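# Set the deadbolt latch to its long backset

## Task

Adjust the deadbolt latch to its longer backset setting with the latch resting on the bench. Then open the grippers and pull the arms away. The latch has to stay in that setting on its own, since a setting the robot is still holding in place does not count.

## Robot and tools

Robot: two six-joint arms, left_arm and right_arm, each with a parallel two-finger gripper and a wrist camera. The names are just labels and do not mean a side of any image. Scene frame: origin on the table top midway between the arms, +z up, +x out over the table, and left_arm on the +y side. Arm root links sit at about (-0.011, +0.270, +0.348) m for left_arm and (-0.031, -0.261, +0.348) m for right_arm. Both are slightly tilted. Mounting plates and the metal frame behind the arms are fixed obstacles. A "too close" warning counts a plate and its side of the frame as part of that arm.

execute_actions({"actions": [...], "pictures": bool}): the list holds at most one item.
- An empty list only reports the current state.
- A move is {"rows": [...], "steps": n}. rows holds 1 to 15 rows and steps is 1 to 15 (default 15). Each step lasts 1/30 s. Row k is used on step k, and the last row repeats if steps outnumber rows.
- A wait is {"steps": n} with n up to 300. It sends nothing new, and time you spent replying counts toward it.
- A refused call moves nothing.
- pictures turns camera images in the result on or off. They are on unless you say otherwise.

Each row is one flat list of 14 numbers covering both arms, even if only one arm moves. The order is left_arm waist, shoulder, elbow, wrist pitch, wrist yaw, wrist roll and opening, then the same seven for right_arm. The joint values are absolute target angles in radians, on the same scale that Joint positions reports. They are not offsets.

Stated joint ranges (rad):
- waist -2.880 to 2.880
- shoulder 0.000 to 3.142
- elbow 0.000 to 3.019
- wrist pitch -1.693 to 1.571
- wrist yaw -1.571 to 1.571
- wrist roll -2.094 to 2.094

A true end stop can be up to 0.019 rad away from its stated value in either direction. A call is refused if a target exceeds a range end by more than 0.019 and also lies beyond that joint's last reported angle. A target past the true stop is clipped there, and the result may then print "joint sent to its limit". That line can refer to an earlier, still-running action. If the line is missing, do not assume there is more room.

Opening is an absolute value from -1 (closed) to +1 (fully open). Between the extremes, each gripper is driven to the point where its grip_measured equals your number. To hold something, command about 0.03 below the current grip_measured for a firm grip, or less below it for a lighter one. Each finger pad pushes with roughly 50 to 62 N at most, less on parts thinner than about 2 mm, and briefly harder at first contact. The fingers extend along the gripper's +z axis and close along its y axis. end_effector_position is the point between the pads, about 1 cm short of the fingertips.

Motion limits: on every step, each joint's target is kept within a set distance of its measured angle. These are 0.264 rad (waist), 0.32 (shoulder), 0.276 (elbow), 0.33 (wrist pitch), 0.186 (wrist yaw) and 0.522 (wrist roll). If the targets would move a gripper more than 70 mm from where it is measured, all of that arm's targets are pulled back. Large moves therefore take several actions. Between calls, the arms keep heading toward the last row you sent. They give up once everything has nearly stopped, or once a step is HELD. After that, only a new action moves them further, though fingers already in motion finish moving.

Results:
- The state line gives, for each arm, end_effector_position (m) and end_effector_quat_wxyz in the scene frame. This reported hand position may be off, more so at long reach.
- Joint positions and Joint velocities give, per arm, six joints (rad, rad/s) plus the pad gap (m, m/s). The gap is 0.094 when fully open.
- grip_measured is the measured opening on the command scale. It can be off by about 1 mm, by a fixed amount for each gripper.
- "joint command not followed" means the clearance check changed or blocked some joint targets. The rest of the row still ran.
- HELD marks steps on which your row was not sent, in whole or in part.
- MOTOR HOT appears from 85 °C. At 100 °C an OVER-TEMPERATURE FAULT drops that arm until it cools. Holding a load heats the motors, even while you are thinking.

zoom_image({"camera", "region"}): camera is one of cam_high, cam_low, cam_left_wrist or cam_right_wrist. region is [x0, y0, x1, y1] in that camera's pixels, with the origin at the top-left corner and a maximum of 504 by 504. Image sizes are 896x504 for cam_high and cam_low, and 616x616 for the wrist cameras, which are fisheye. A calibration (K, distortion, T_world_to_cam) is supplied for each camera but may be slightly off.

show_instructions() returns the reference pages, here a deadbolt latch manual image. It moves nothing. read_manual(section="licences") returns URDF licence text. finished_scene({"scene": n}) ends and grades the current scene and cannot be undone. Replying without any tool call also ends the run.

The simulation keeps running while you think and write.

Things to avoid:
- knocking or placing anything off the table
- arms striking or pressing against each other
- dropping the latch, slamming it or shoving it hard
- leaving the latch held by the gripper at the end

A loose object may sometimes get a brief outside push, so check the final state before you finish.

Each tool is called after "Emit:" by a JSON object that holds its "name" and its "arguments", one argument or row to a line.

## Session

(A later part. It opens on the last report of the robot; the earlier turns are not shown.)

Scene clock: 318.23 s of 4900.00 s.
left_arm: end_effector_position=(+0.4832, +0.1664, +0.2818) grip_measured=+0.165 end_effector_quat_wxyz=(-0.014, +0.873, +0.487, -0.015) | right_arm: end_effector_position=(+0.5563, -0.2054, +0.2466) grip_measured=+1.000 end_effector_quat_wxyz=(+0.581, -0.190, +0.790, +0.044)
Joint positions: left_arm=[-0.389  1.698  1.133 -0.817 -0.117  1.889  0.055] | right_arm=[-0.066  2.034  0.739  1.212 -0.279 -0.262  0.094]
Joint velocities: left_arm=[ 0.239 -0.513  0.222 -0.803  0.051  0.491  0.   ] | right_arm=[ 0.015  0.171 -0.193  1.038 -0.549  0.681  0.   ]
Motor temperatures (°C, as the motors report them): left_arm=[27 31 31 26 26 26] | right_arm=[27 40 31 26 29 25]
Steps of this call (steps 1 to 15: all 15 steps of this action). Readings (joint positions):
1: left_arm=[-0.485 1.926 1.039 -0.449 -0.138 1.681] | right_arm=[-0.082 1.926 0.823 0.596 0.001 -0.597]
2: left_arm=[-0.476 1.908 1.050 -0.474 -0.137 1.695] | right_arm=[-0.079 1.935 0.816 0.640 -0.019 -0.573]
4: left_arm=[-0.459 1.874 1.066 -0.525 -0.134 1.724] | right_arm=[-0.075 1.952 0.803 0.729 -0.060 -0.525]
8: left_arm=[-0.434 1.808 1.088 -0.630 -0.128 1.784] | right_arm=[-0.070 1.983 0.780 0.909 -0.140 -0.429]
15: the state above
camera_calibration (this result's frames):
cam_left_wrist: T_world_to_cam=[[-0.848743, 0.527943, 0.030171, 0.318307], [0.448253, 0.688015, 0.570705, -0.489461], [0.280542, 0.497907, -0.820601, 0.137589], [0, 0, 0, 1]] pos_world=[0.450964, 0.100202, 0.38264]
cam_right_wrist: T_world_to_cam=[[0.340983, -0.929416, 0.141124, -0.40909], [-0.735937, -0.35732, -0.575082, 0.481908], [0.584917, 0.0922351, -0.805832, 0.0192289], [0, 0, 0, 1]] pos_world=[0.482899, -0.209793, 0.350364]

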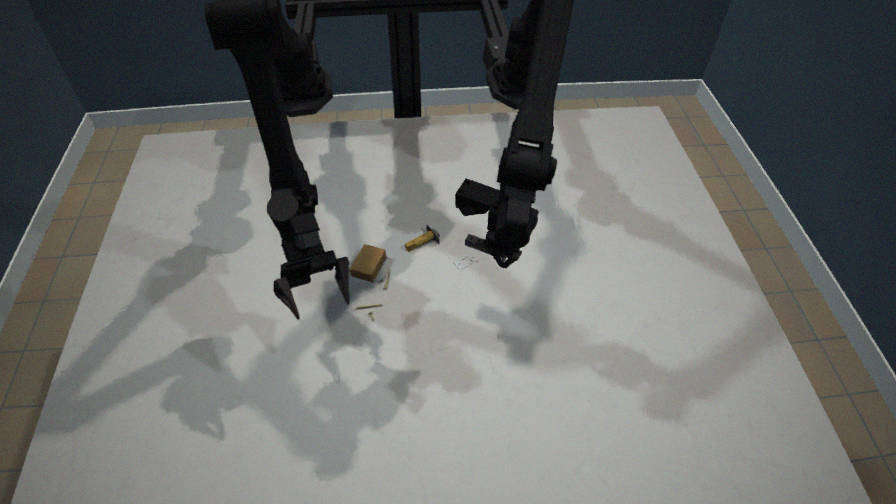

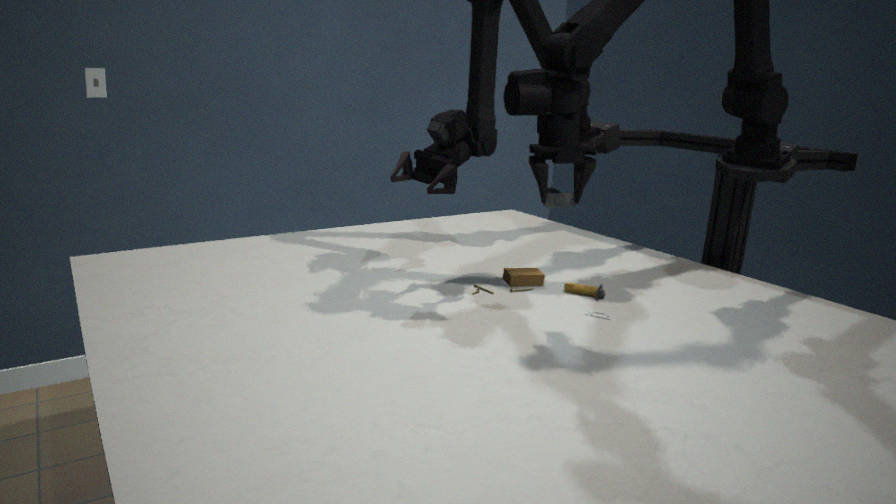

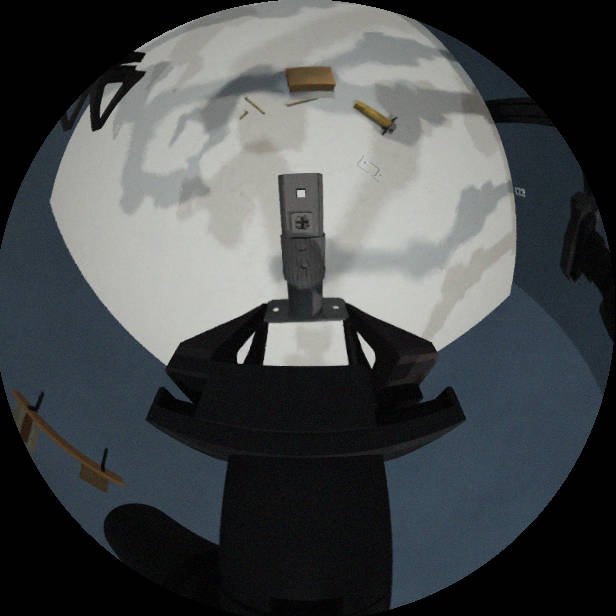

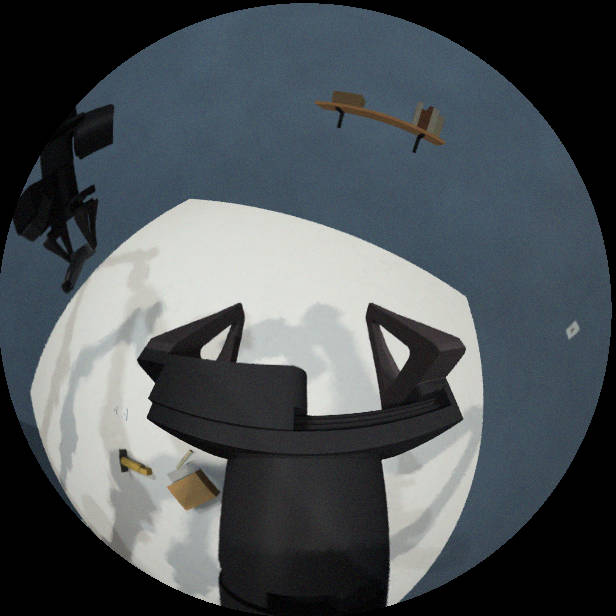

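Now swing the right arm to staging.

Emit:
{"name": "execute_actions", "arguments": {
  "actions": [
    {"rows":[[-0.36,1.647,1.192,-0.885,-0.112,1.965,0.04,-0.02,2.07,0.718,1.315,-0.315,-0.15,1],[-0.36,1.647,1.192,-0.885,-0.112,1.965,0.04,0.01,2.07,0.716,1.33,-0.33,-0.15,1],[-0.36,1.647,1.192,-0.885,-0.112,1.965,0.04,0.04,2.07,0.714,1.345,-0.345,-0.15,1],[-0.36,1.647,1.192,-0.885,-0.112,1.965,0.04,0.07,2.07,0.712,1.36,-0.36,-0.15,1],[-0.36,1.647,1.192,-0.885,-0.112,1.965,0.04,0.10,2.07,0.71,1.375,-0.375,-0.15,1],[-0.36,1.647,1.192,-0.885,-0.112,1.965,0.04,0.13,2.07,0.708,1.39,-0.39,-0.15,1],[-0.36,1.647,1.192,-0.885,-0.112,1.965,0.04,0.16,2.07,0.706,1.405,-0.405,-0.15,1],[-0.36,1.647,1.192,-0.885,-0.112,1.965,0.04,0.19,2.07,0.704,1.42,-0.42,-0.15,1],[-0.36,1.647,1.192,-0.885,-0.112,1.965,0.04,0.22,2.07,0.702,1.435,-0.435,-0.15,1],[-0.36,1.647,1.192,-0.885,-0.112,1.965,0.04,0.25,2.07,0.70,1.45,-0.45,-0.15,1],[-0.36,1.647,1.192,-0.885,-0.112,1.965,0.04,0.28,2.07,0.70,1.465,-0.465,-0.15,1],[-0.36,1.647,1.192,-0.885,-0.112,1.965,0.04,0.30,2.07,0.70,1.48,-0.48,-0.15,1],[-0.36,1.647,1.192,-0.885,-0.112,1.965,0.04,0.32,2.07,0.70,1.49,-0.50,-0.15,1]],"steps":15}
  ]
}}

Scene clock: 329.07 s of 4900.00 s.
left_arm: end_effector_position=(+0.4998, +0.1819, +0.3191) grip_measured=+0.165 end_effector_quat_wxyz=(-0.003, +0.881, +0.474, +0.001) | right_arm: end_effector_position=(+0.4606, +0.0439, +0.3122) grip_measured=+1.000 end_effector_quat_wxyz=(+0.620, -0.324, +0.648, +0.301)
Joint positions: left_arm=[-0.36   1.633  1.165 -0.872 -0.115  1.953  0.055] | right_arm=[ 0.337  2.049  0.707  1.463 -0.5   -0.157  0.094]
Joint velocities: left_arm=[-0.015 -0.015  0.017  0.002 -0.022 -0.022 -0.   ] | right_arm=[ 0.513 -0.015 -0.037  0.164 -0.095  0.007  0.   ]
Motor temperatures (°C, as the motors report them): left_arm=[27 31 33 26 26 26] | right_arm=[27 40 30 27 29 25]
Steps of this call (steps 1 to 30: the robot went on to your last target; steps 31 to 90: nothing new was sent; then 7.33 s passed at rest; steps 91 to 105: all 15 steps of this action). Readings (joint positions):
91: left_arm=[-0.360 1.633 1.165 -0.872 -0.115 1.953] | right_arm=[-0.057 2.049 0.720 1.283 -0.304 -0.158]
92: left_arm=[-0.360 1.633 1.165 -0.872 -0.115 1.953] | right_arm=[-0.053 2.049 0.720 1.289 -0.314 -0.158]
94: left_arm=[-0.360 1.633 1.165 -0.872 -0.115 1.953] | right_arm=[-0.028 2.049 0.720 1.312 -0.341 -0.157]
98: left_arm=[-0.360 1.633 1.165 -0.872 -0.115 1.953] | right_arm=[0.095 2.049 0.718 1.369 -0.401 -0.157]
105: the state above
camera_calibration (this result's frames):
cam_left_wrist: T_world_to_cam=[[-0.832102, 0.554603, -0.00475247, 0.321037], [0.447559, 0.67651, 0.584829, -0.530979], [0.327563, 0.48451, -0.811143, 0.131696], [0, 0, 0, 1]] pos_world=[0.461641, 0.117357, 0.418882]
cam_right_wrist: T_world_to_cam=[[0.788534, -0.614985, -0.00256697, -0.329098], [-0.38514, -0.490564, -0.781674, 0.447048], [0.479459, 0.617365, -0.623682, 0.0736565], [0, 0, 0, 1]] pos_world=[0.396366, -0.0285579, 0.394539]

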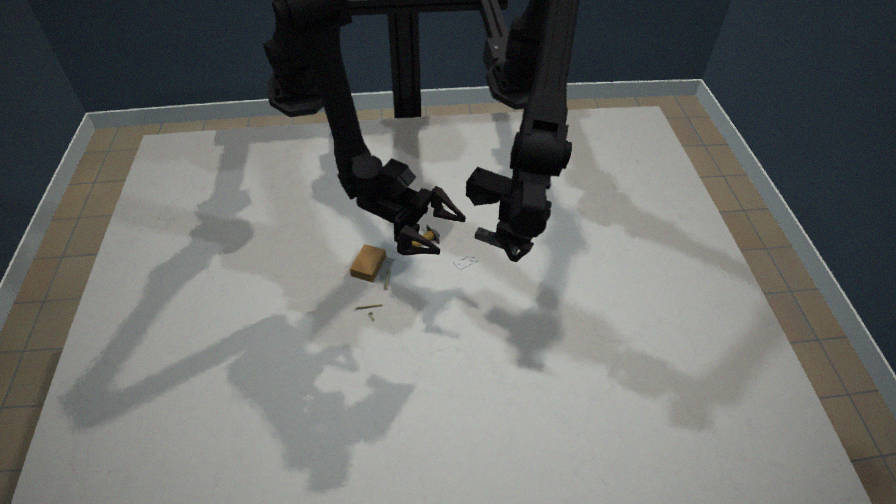

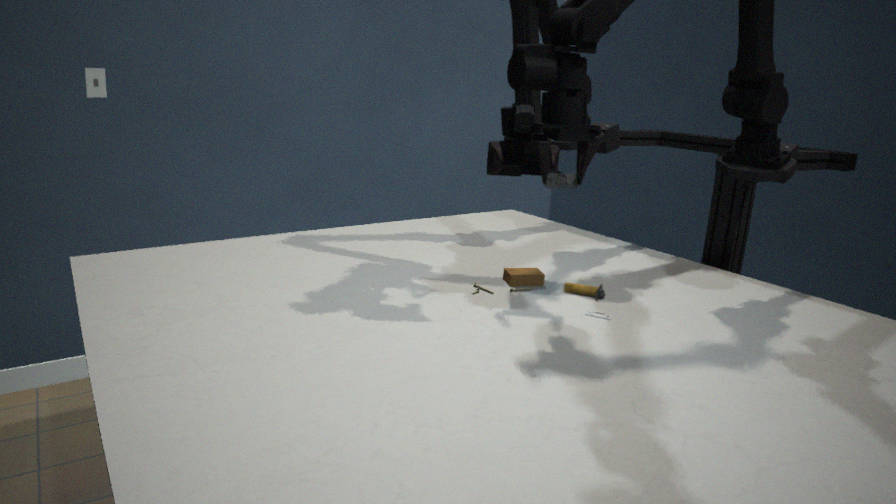

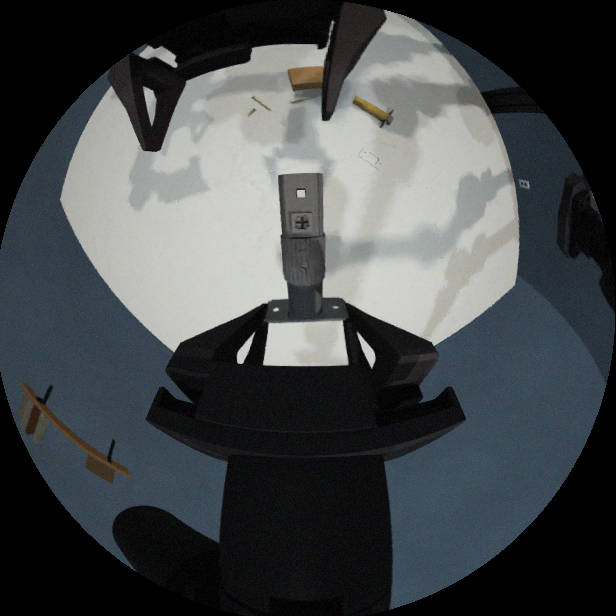

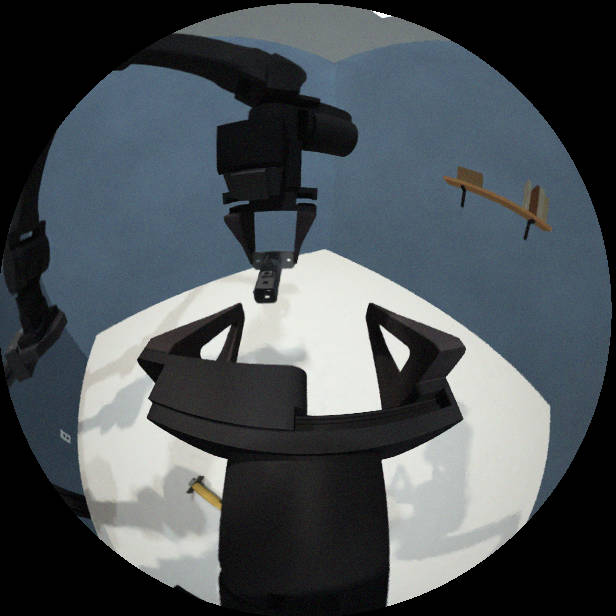

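Emit:
{"name": "execute_actions", "arguments": {
  "actions": []
}}

Scene clock: 336.20 s of 4900.00 s.
left_arm: end_effector_position=(+0.4998, +0.1819, +0.3191) grip_measured=+0.165 end_effector_quat_wxyz=(-0.003, +0.881, +0.474, +0.001) | right_arm: end_effector_position=(+0.4626, +0.0381, +0.3124) grip_measured=+1.000 end_effector_quat_wxyz=(+0.622, -0.322, +0.649, +0.297)
Joint positions: left_arm=[-0.36   1.633  1.165 -0.872 -0.115  1.953  0.055] | right_arm=[ 0.326  2.049  0.704  1.471 -0.502 -0.157  0.094]
Joint velocities: left_arm=[-0.005  0.005 -0.002 -0.017  0.022  0.037 -0.001] | right_arm=[ 0.015 -0.015 -0.007 -0.002 -0.007 -0.022  0.   ]
Motor temperatures (°C, as the motors report them): left_arm=[27 31 33 26 26 26] | right_arm=[27 40 30 27 29 25]
Steps of this call (steps 1 to 30: the robot went on to your last target; steps 31 to 90: nothing new was sent; then 4.13 s passed at rest). Readings (joint positions):
1: left_arm=[-0.360 1.633 1.165 -0.872 -0.115 1.953] | right_arm=[0.351 2.049 0.706 1.467 -0.502 -0.157]
2: left_arm=[-0.360 1.633 1.165 -0.872 -0.115 1.953] | right_arm=[0.357 2.049 0.705 1.469 -0.502 -0.157]
4: left_arm=[-0.360 1.633 1.165 -0.872 -0.115 1.953] | right_arm=[0.353 2.049 0.704 1.470 -0.502 -0.157]
8: left_arm=[-0.360 1.633 1.165 -0.872 -0.115 1.953] | right_arm=[0.332 2.049 0.704 1.471 -0.502 -0.157]
90: the state above
All arms were judged still, so your last target was given up. Only a new action makes them travel on or press farther. Fingers that are still opening or closing keep moving.
camera_calibration (this result's frames):
cam_left_wrist: T_world_to_cam=[[-0.832102, 0.554603, -0.00475247, 0.321037], [0.447559, 0.67651, 0.584829, -0.530979], [0.327563, 0.48451, -0.811143, 0.131696], [0, 0, 0, 1]] pos_world=[0.461641, 0.117357, 0.418882]
cam_right_wrist: T_world_to_cam=[[0.782801, -0.622271, 0.00131954, -0.332556], [-0.386307, -0.487624, -0.782936, 0.445908], [0.487842, 0.612374, -0.6221, 0.0722805], [0, 0, 0, 1]] pos_world=[0.397321, -0.0337671, 0.394522]

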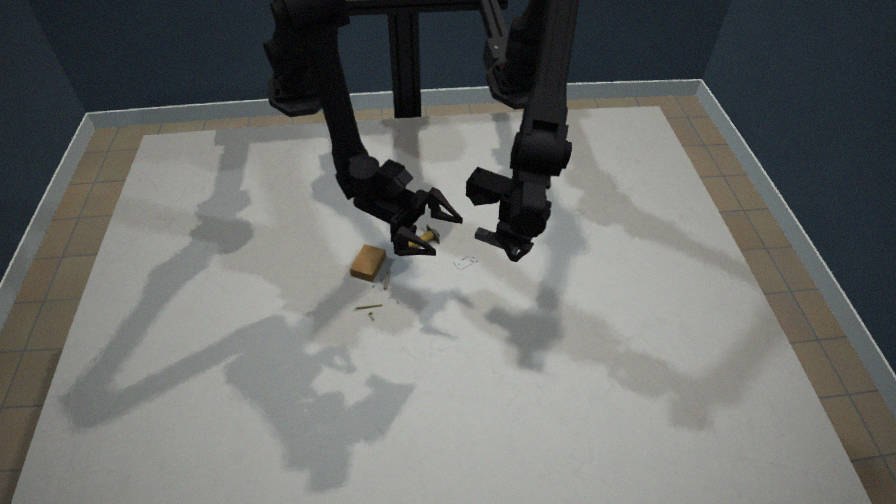

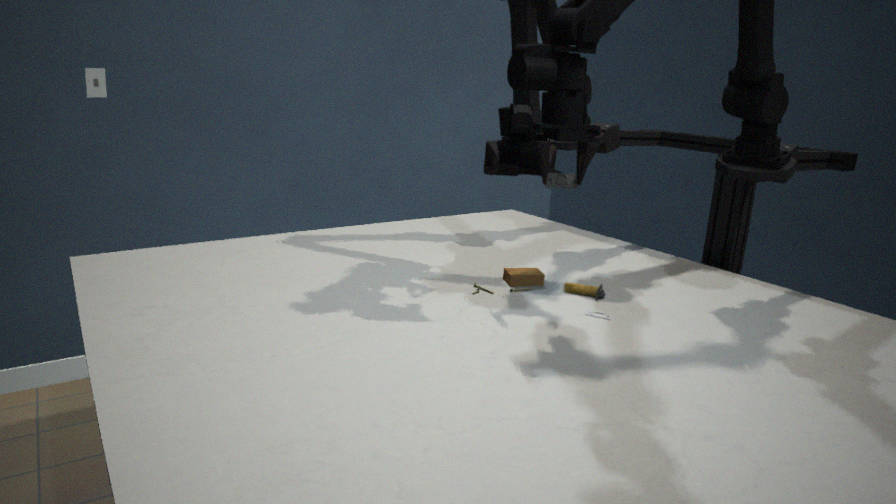

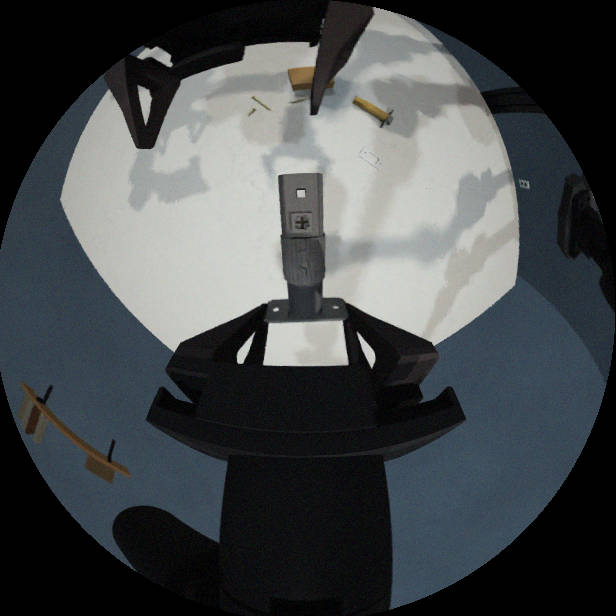

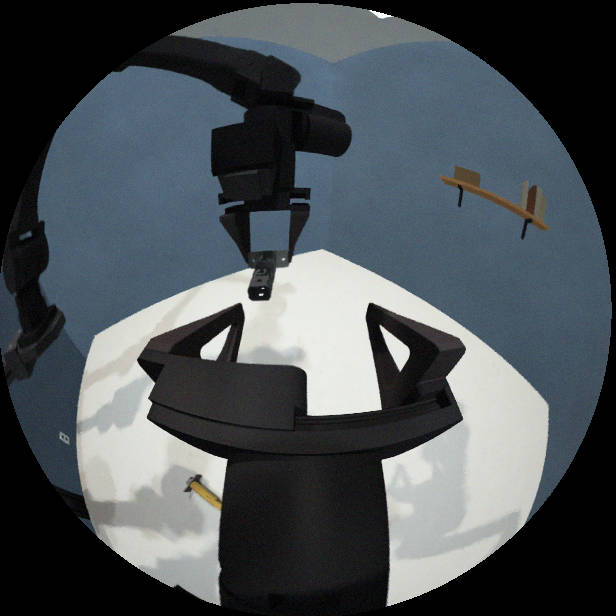

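Emit:
{"name": "execute_actions", "arguments": {
  "actions": [
    {"rows":[[-0.36,1.647,1.192,-0.885,-0.112,1.965,0.04,0.34,2.07,0.72,1.48,-0.50,-0.15,1],[-0.36,1.647,1.192,-0.885,-0.112,1.965,0.04,0.355,2.085,0.735,1.49,-0.50,-0.15,1],[-0.36,1.647,1.192,-0.885,-0.112,1.965,0.04,0.37,2.10,0.75,1.50,-0.50,-0.15,1],[-0.36,1.647,1.192,-0.885,-0.112,1.965,0.04,0.385,2.115,0.765,1.51,-0.495,-0.15,1],[-0.36,1.647,1.192,-0.885,-0.112,1.965,0.04,0.40,2.13,0.78,1.52,-0.495,-0.15,1],[-0.36,1.647,1.192,-0.885,-0.112,1.965,0.04,0.41,2.15,0.79,1.525,-0.49,-0.15,1],[-0.36,1.647,1.192,-0.885,-0.112,1.965,0.04,0.42,2.165,0.80,1.53,-0.49,-0.15,1]],"steps":15}
  ]
}}

Scene clock: 369.87 s of 4900.00 s.
left_arm: end_effector_position=(+0.4998, +0.1819, +0.3191) grip_measured=+0.165 end_effector_quat_wxyz=(-0.003, +0.881, +0.474, +0.001) | right_arm: end_effector_position=(+0.4484, +0.0985, +0.2949) grip_measured=+1.000 end_effector_quat_wxyz=(+0.623, -0.341, +0.621, +0.332)
Joint positions: left_arm=[-0.36   1.633  1.165 -0.872 -0.115  1.953  0.055] | right_arm=[ 0.429  2.153  0.799  1.509 -0.492 -0.157  0.094]
Joint velocities: left_arm=[ 0.005 -0.005  0.007 -0.002 -0.066  0.022  0.001] | right_arm=[-0.044  0.015  0.007  0.027  0.022  0.066  0.   ]
Motor temperatures (°C, as the motors report them): left_arm=[27 31 34 26 26 26] | right_arm=[27 39 30 27 29 25]
Steps of this call (steps 1 to 90: nothing new was sent; then 30.17 s passed at rest; steps 91 to 105: all 15 steps of this action). Readings (joint positions):
91: left_arm=[-0.360 1.633 1.165 -0.872 -0.115 1.953] | right_arm=[0.326 2.049 0.704 1.471 -0.502 -0.157]
92: left_arm=[-0.360 1.633 1.165 -0.872 -0.115 1.953] | right_arm=[0.327 2.050 0.705 1.471 -0.502 -0.157]
94: left_arm=[-0.360 1.633 1.165 -0.872 -0.115 1.953] | right_arm=[0.336 2.059 0.720 1.479 -0.500 -0.157]
98: left_arm=[-0.360 1.633 1.165 -0.872 -0.115 1.953] | right_arm=[0.385 2.113 0.783 1.507 -0.492 -0.157]
105: the state above
camera_calibration (this result's frames):
cam_left_wrist: T_world_to_cam=[[-0.832102, 0.554603, -0.00475247, 0.321037], [0.447559, 0.67651, 0.584829, -0.530979], [0.327563, 0.48451, -0.811143, 0.131696], [0, 0, 0, 1]] pos_world=[0.461641, 0.117357, 0.418882]
cam_right_wrist: T_world_to_cam=[[0.833882, -0.551942, -0.000511042, -0.313121], [-0.324117, -0.488931, -0.809873, 0.436384], [0.446753, 0.675504, -0.586605, 0.0330609], [0, 0, 0, 1]] pos_world=[0.387776, 0.018204, 0.372649]

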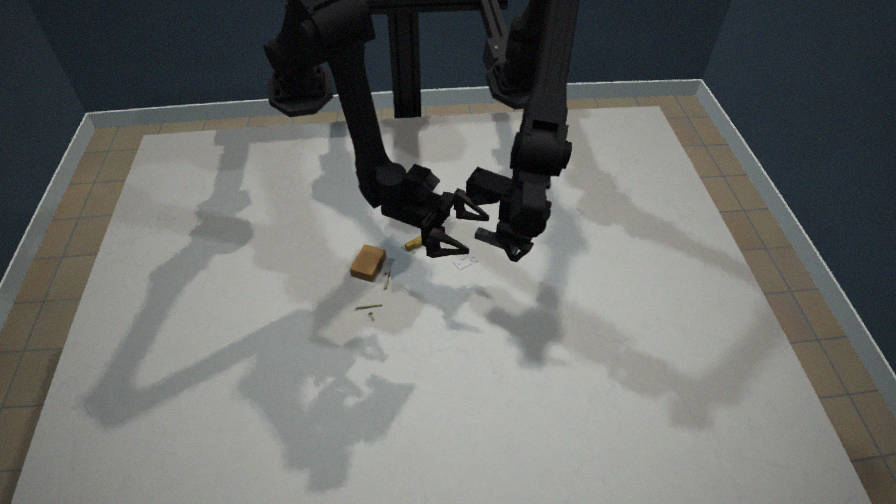

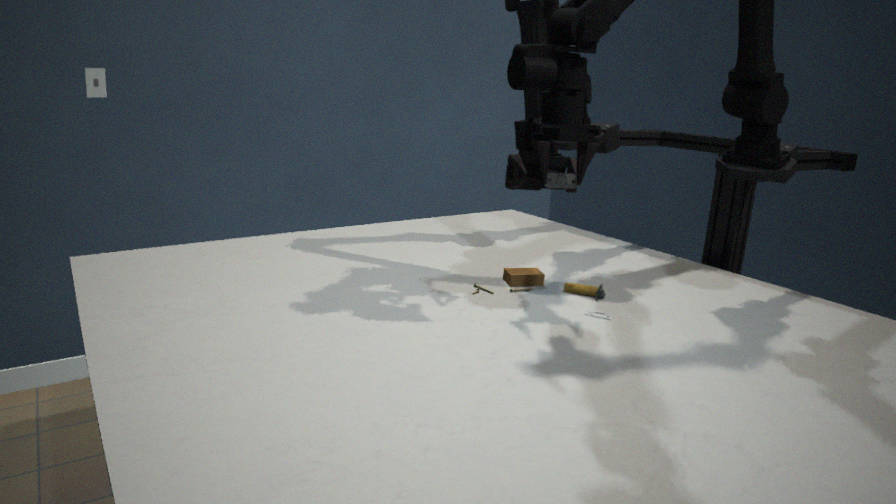

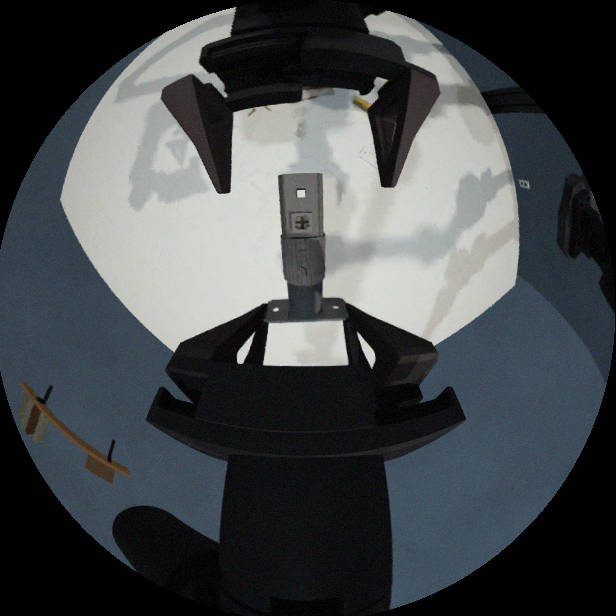

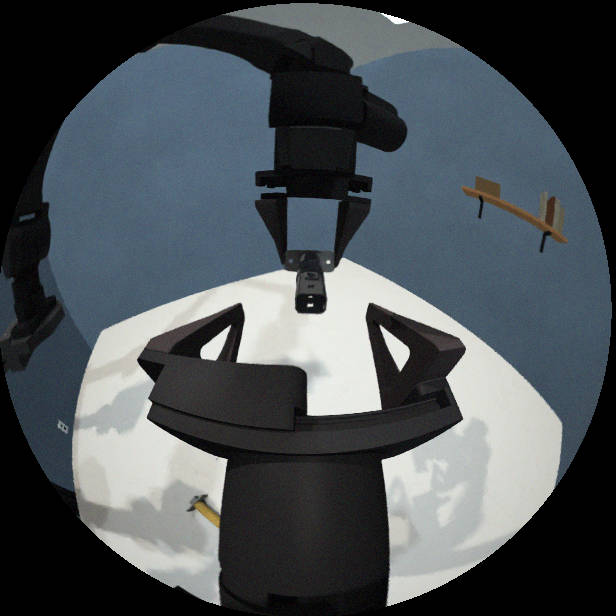

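Emit:
{"name": "execute_actions", "arguments": {
  "actions": [
    {"rows":[[-0.36,1.647,1.192,-0.885,-0.112,1.965,0.04,0.435,2.165,0.815,1.495,-0.485,-0.15,1],[-0.36,1.647,1.192,-0.885,-0.112,1.965,0.04,0.441,2.167,0.83,1.482,-0.478,-0.15,1],[-0.36,1.647,1.192,-0.885,-0.112,1.965,0.04,0.447,2.169,0.845,1.469,-0.471,-0.15,1],[-0.36,1.647,1.192,-0.885,-0.112,1.965,0.04,0.453,2.171,0.86,1.456,-0.464,-0.15,1],[-0.36,1.647,1.192,-0.885,-0.112,1.965,0.04,0.459,2.173,0.875,1.443,-0.457,-0.15,1],[-0.36,1.647,1.192,-0.885,-0.112,1.965,0.04,0.465,2.175,0.89,1.43,-0.45,-0.15,1],[-0.36,1.647,1.192,-0.885,-0.112,1.965,0.04,0.471,2.178,0.905,1.417,-0.443,-0.15,1],[-0.36,1.647,1.192,-0.885,-0.112,1.965,0.04,0.476,2.18,0.918,1.405,-0.437,-0.15,1]],"steps":15}
  ]
}}

Scene clock: 392.73 s of 4900.00 s.
left_arm: end_effector_position=(+0.4998, +0.1819, +0.3191) grip_measured=+0.165 end_effector_quat_wxyz=(-0.003, +0.881, +0.474, +0.001) | right_arm: end_effector_position=(+0.4796, +0.1362, +0.3053) grip_measured=+1.000 end_effector_quat_wxyz=(+0.633, -0.335, +0.615, +0.330)
Joint positions: left_arm=[-0.36   1.633  1.165 -0.872 -0.115  1.953  0.055] | right_arm=[ 0.473  2.154  0.916  1.417 -0.439 -0.157  0.094]
Joint velocities: left_arm=[-0.005 -0.015 -0.012  0.002 -0.051  0.037  0.001] | right_arm=[-0.015  0.024 -0.002 -0.017 -0.007 -0.051  0.   ]
Motor temperatures (°C, as the motors report them): left_arm=[27 31 35 26 26 26] | right_arm=[27 40 30 27 29 25]
Steps of this call (steps 1 to 15: the robot went on to your last target; steps 16 to 90: nothing new was sent; then 19.37 s passed at rest; steps 91 to 105: all 15 steps of this action). Readings (joint positions):
91: left_arm=[-0.360 1.633 1.165 -0.872 -0.115 1.953] | right_arm=[0.429 2.153 0.799 1.511 -0.490 -0.157]
92: left_arm=[-0.360 1.633 1.165 -0.872 -0.115 1.953] | right_arm=[0.429 2.153 0.800 1.507 -0.486 -0.157]
94: left_arm=[-0.360 1.633 1.165 -0.872 -0.115 1.953] | right_arm=[0.430 2.153 0.812 1.490 -0.473 -0.157]
98: left_arm=[-0.360 1.633 1.165 -0.872 -0.115 1.953] | right_arm=[0.445 2.154 0.873 1.441 -0.445 -0.157]
105: the state above
camera_calibration (this result's frames):
cam_left_wrist: T_world_to_cam=[[-0.832102, 0.554603, -0.00475247, 0.321037], [0.447559, 0.67651, 0.584829, -0.530979], [0.327563, 0.48451, -0.811143, 0.131696], [0, 0, 0, 1]] pos_world=[0.461641, 0.117357, 0.418882]
cam_right_wrist: T_world_to_cam=[[0.826209, -0.56335, 0.00406323, -0.314428], [-0.316621, -0.470298, -0.823754, 0.471526], [0.465973, 0.679306, -0.566933, -0.0159597], [0, 0, 0, 1]] pos_world=[0.416515, 0.0554662, 0.380651]

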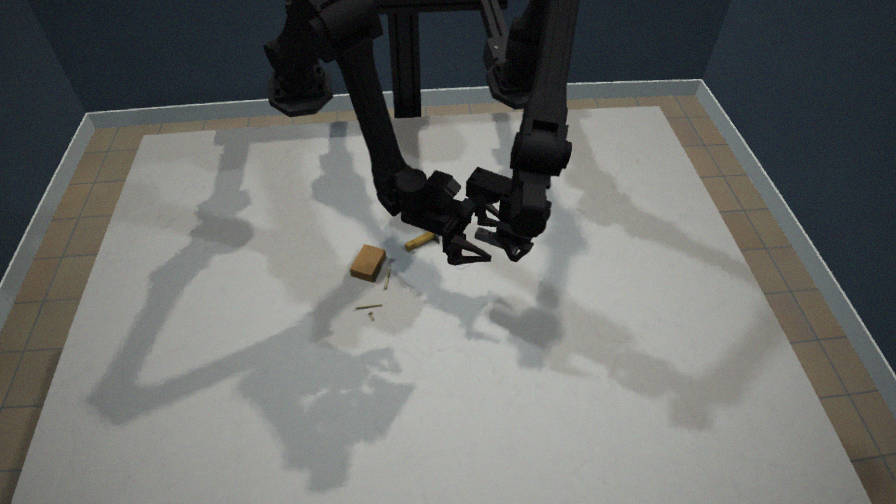

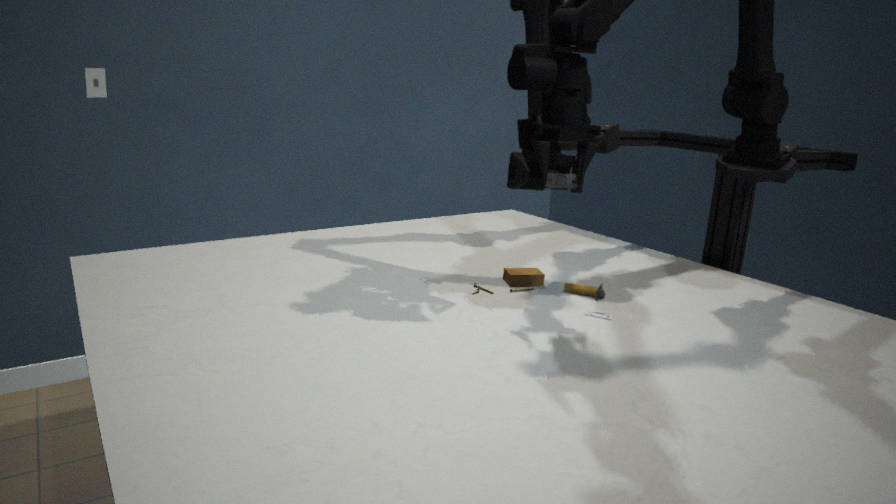

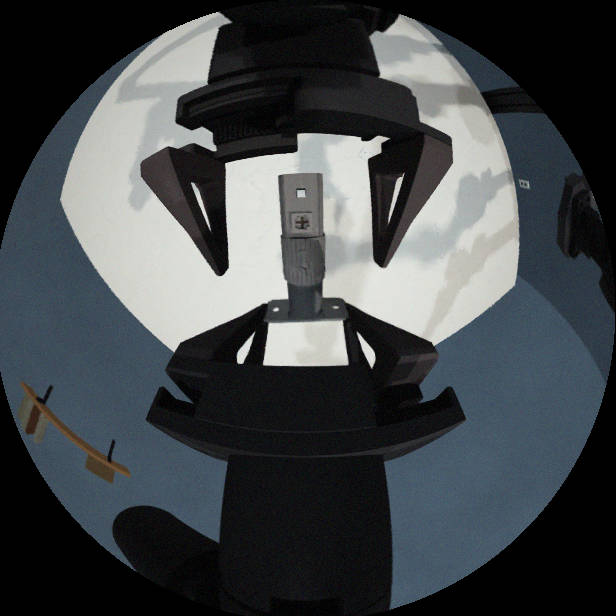

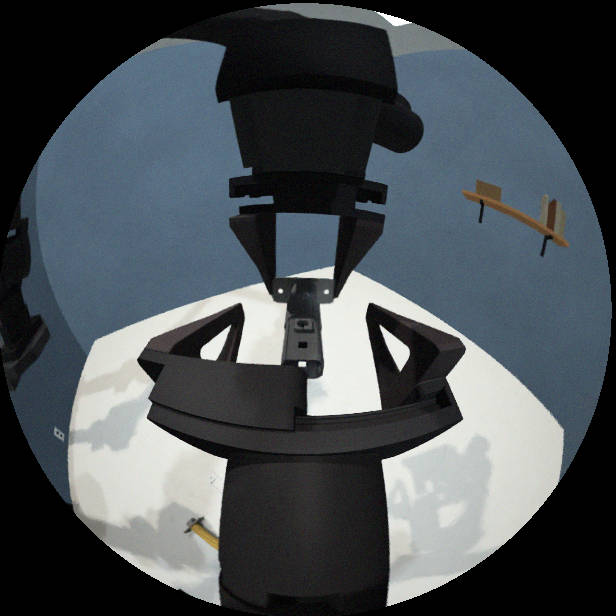

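Emit:
{"name": "execute_actions", "arguments": {
  "actions": [
    {"rows":[[-0.36,1.647,1.192,-0.885,-0.112,1.965,0.04,0.473,2.185,0.915,1.41,-0.44,-0.15,1],[-0.36,1.647,1.192,-0.885,-0.112,1.965,0.04,0.473,2.195,0.912,1.40,-0.44,-0.15,1]],"steps":15}
  ]
}}

Scene clock: 401.50 s of 4900.00 s.
left_arm: end_effector_position=(+0.4998, +0.1819, +0.3191) grip_measured=+0.165 end_effector_quat_wxyz=(-0.003, +0.881, +0.474, +0.001) | right_arm: end_effector_position=(+0.4762, +0.1360, +0.2942) grip_measured=+1.000 end_effector_quat_wxyz=(+0.625, -0.336, +0.622, +0.331)
Joint positions: left_arm=[-0.36   1.633  1.165 -0.872 -0.115  1.953  0.055] | right_arm=[ 0.473  2.171  0.916  1.411 -0.439 -0.157  0.094]
Joint velocities: left_arm=[ 0.005 -0.005 -0.017 -0.012  0.066 -0.051 -0.001] | right_arm=[-0.005 -0.005  0.012  0.017  0.022 -0.037  0.   ]
Motor temperatures (°C, as the motors report them): left_arm=[27 31 35 26 26 26] | right_arm=[27 40 30 27 29 25]
Steps of this call (steps 1 to 15: the robot went on to your last target; steps 16 to 90: nothing new was sent; then 5.27 s passed at rest; steps 91 to 105: all 15 steps of this action). Readings (joint positions):
91: left_arm=[-0.360 1.633 1.165 -0.872 -0.115 1.953] | right_arm=[0.473 2.154 0.916 1.416 -0.439 -0.157]
92: left_arm=[-0.360 1.633 1.165 -0.872 -0.115 1.953] | right_arm=[0.473 2.155 0.916 1.416 -0.439 -0.157]
94: left_arm=[-0.360 1.633 1.165 -0.872 -0.115 1.953] | right_arm=[0.473 2.159 0.916 1.414 -0.439 -0.157]
98: left_arm=[-0.360 1.633 1.165 -0.872 -0.115 1.953] | right_arm=[0.473 2.168 0.916 1.411 -0.439 -0.157]
105: the state above
camera_calibration (this result's frames):
cam_left_wrist: T_world_to_cam=[[-0.832102, 0.554603, -0.00475247, 0.321037], [0.447559, 0.67651, 0.584829, -0.530979], [0.327563, 0.48451, -0.811143, 0.131696], [0, 0, 0, 1]] pos_world=[0.461641, 0.117357, 0.418882]
cam_right_wrist: T_world_to_cam=[[0.827948, -0.560777, -0.00565515, -0.310047], [-0.331321, -0.480987, -0.811713, 0.466039], [0.45247, 0.673929, -0.584029, -0.00832793], [0, 0, 0, 1]] pos_world=[0.414879, 0.0559044, 0.371673]

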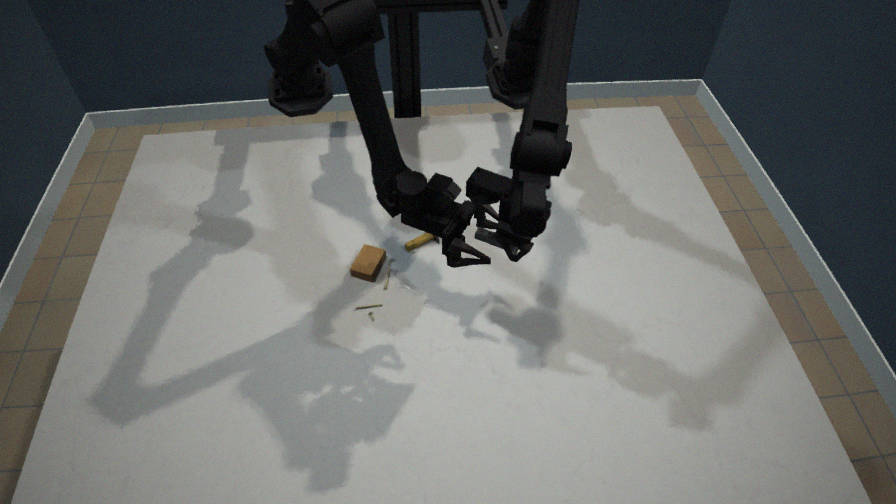

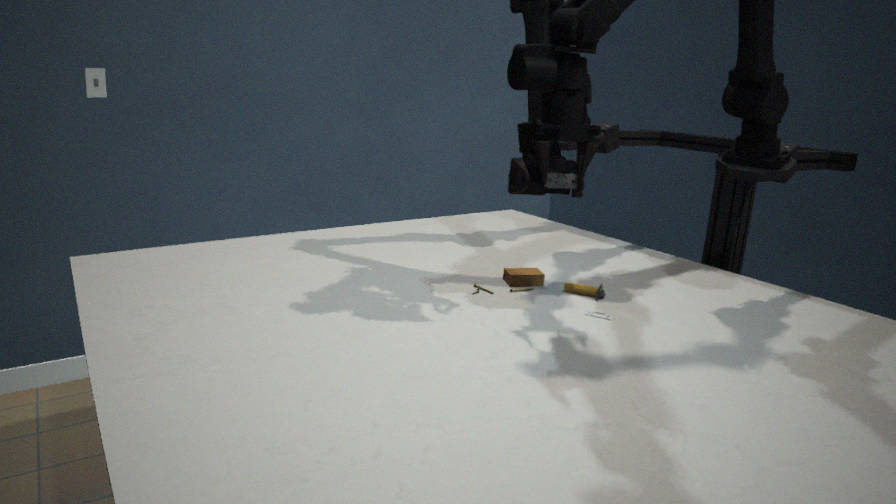

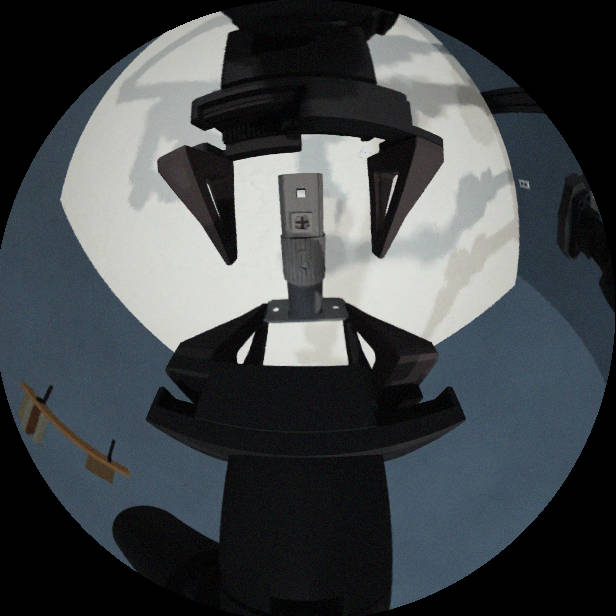

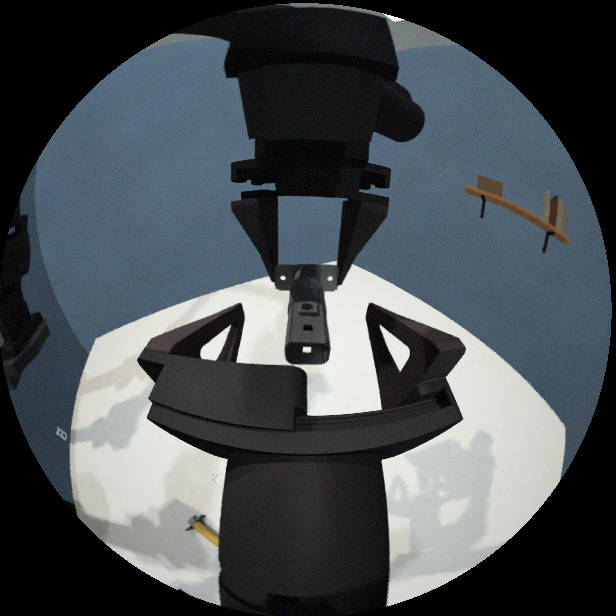

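Emit:
{"name": "execute_actions", "arguments": {
  "actions": [
    {"rows":[[-0.36,1.647,1.192,-0.885,-0.112,1.965,0.04,0.465,2.17,0.90,1.425,-0.45,-0.15,1],[-0.36,1.647,1.192,-0.885,-0.112,1.965,0.04,0.455,2.165,0.88,1.445,-0.46,-0.15,1],[-0.36,1.647,1.192,-0.885,-0.112,1.965,0.04,0.447,2.16,0.858,1.462,-0.468,-0.15,0.6]],"steps":15}
  ]
}}

Scene clock: 422.67 s of 4900.00 s.
left_arm: end_effector_position=(+0.4998, +0.1819, +0.3191) grip_measured=+0.165 end_effector_quat_wxyz=(-0.003, +0.881, +0.474, +0.001) | right_arm: end_effector_position=(+0.4566, +0.1197, +0.2858) grip_measured=+0.602 end_effector_quat_wxyz=(+0.612, -0.342, +0.629, +0.335)
Joint positions: left_arm=[-0.36   1.633  1.165 -0.872 -0.115  1.953  0.055] | right_arm=[ 0.458  2.17   0.854  1.443 -0.466 -0.157  0.075]
Joint velocities: left_arm=[-0.015 -0.005 -0.012 -0.022 -0.022 -0.007 -0.001] | right_arm=[-0.015 -0.005  0.012 -0.007  0.022 -0.007 -0.001]
Motor temperatures (°C, as the motors report them): left_arm=[27 31 35 26 26 26] | right_arm=[27 40 30 27 29 25]
Steps of this call (steps 1 to 15: the robot went on to your last target; steps 16 to 90: nothing new was sent; then 17.67 s passed at rest; steps 91 to 105: all 15 steps of this action). Readings (joint positions):
91: left_arm=[-0.360 1.633 1.165 -0.872 -0.115 1.953] | right_arm=[0.473 2.171 0.915 1.411 -0.442 -0.157]
92: left_arm=[-0.360 1.633 1.165 -0.872 -0.115 1.953] | right_arm=[0.472 2.171 0.911 1.413 -0.449 -0.157]
94: left_arm=[-0.360 1.633 1.165 -0.872 -0.115 1.953] | right_arm=[0.470 2.170 0.889 1.430 -0.463 -0.157]
98: left_arm=[-0.360 1.633 1.165 -0.872 -0.115 1.953] | right_arm=[0.462 2.170 0.854 1.441 -0.466 -0.157]
105: the state above
camera_calibration (this result's frames):
cam_left_wrist: T_world_to_cam=[[-0.832102, 0.554603, -0.00475247, 0.321037], [0.447559, 0.67651, 0.584829, -0.530979], [0.327563, 0.48451, -0.811143, 0.131696], [0, 0, 0, 1]] pos_world=[0.461641, 0.117357, 0.418882]
cam_right_wrist: T_world_to_cam=[[0.836683, -0.547439, -0.0164846, -0.305442], [-0.341705, -0.498252, -0.796858, 0.447464], [0.428018, 0.672351, -0.603941, 0.0235967], [0, 0, 0, 1]] pos_world=[0.398359, 0.0398738, 0.365781]

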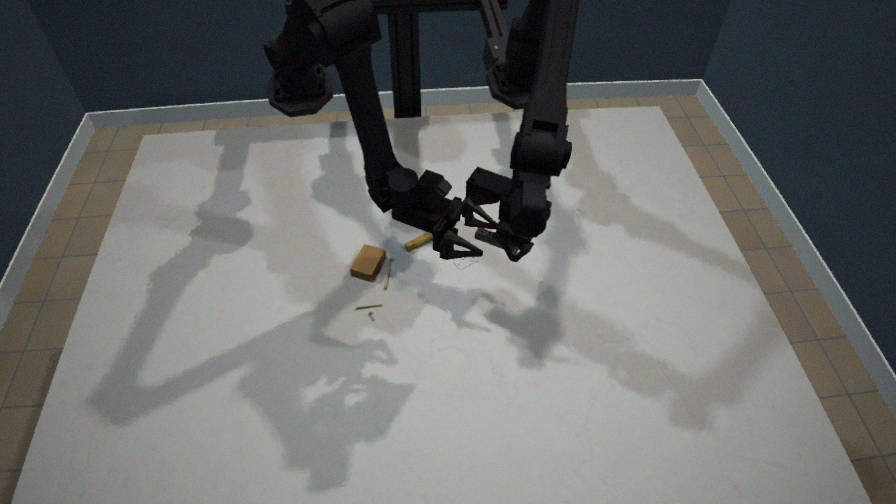

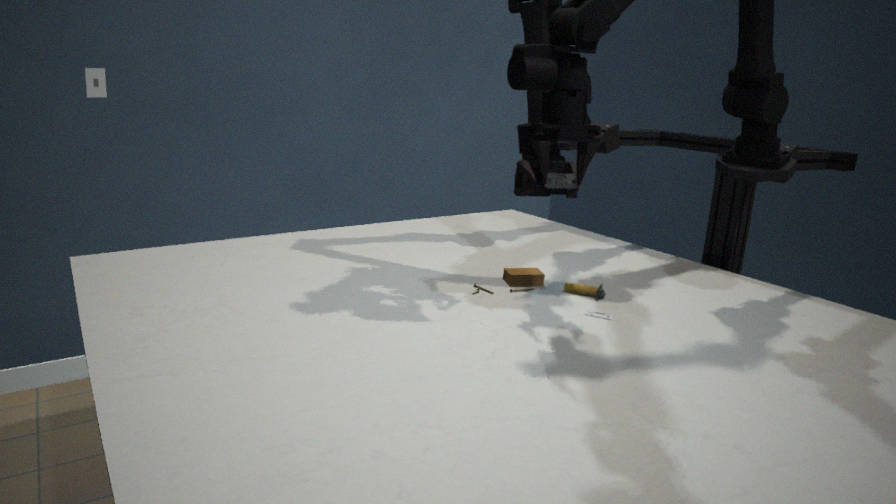

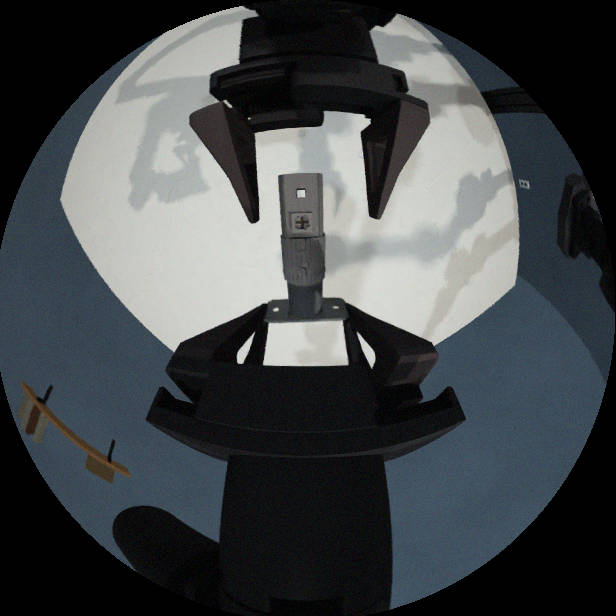

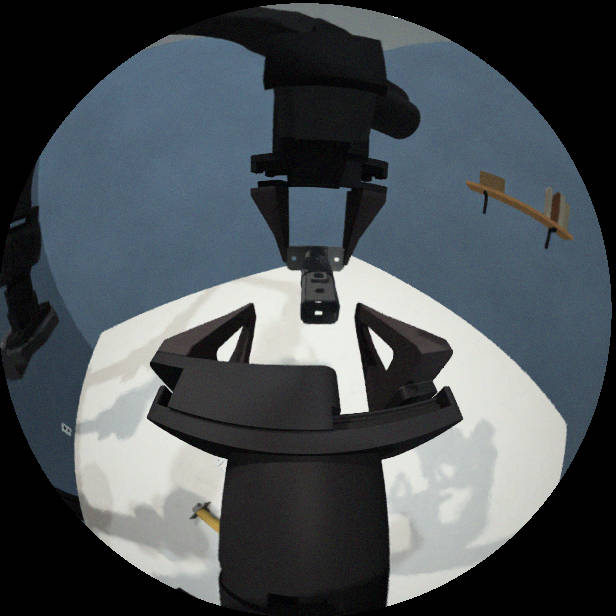

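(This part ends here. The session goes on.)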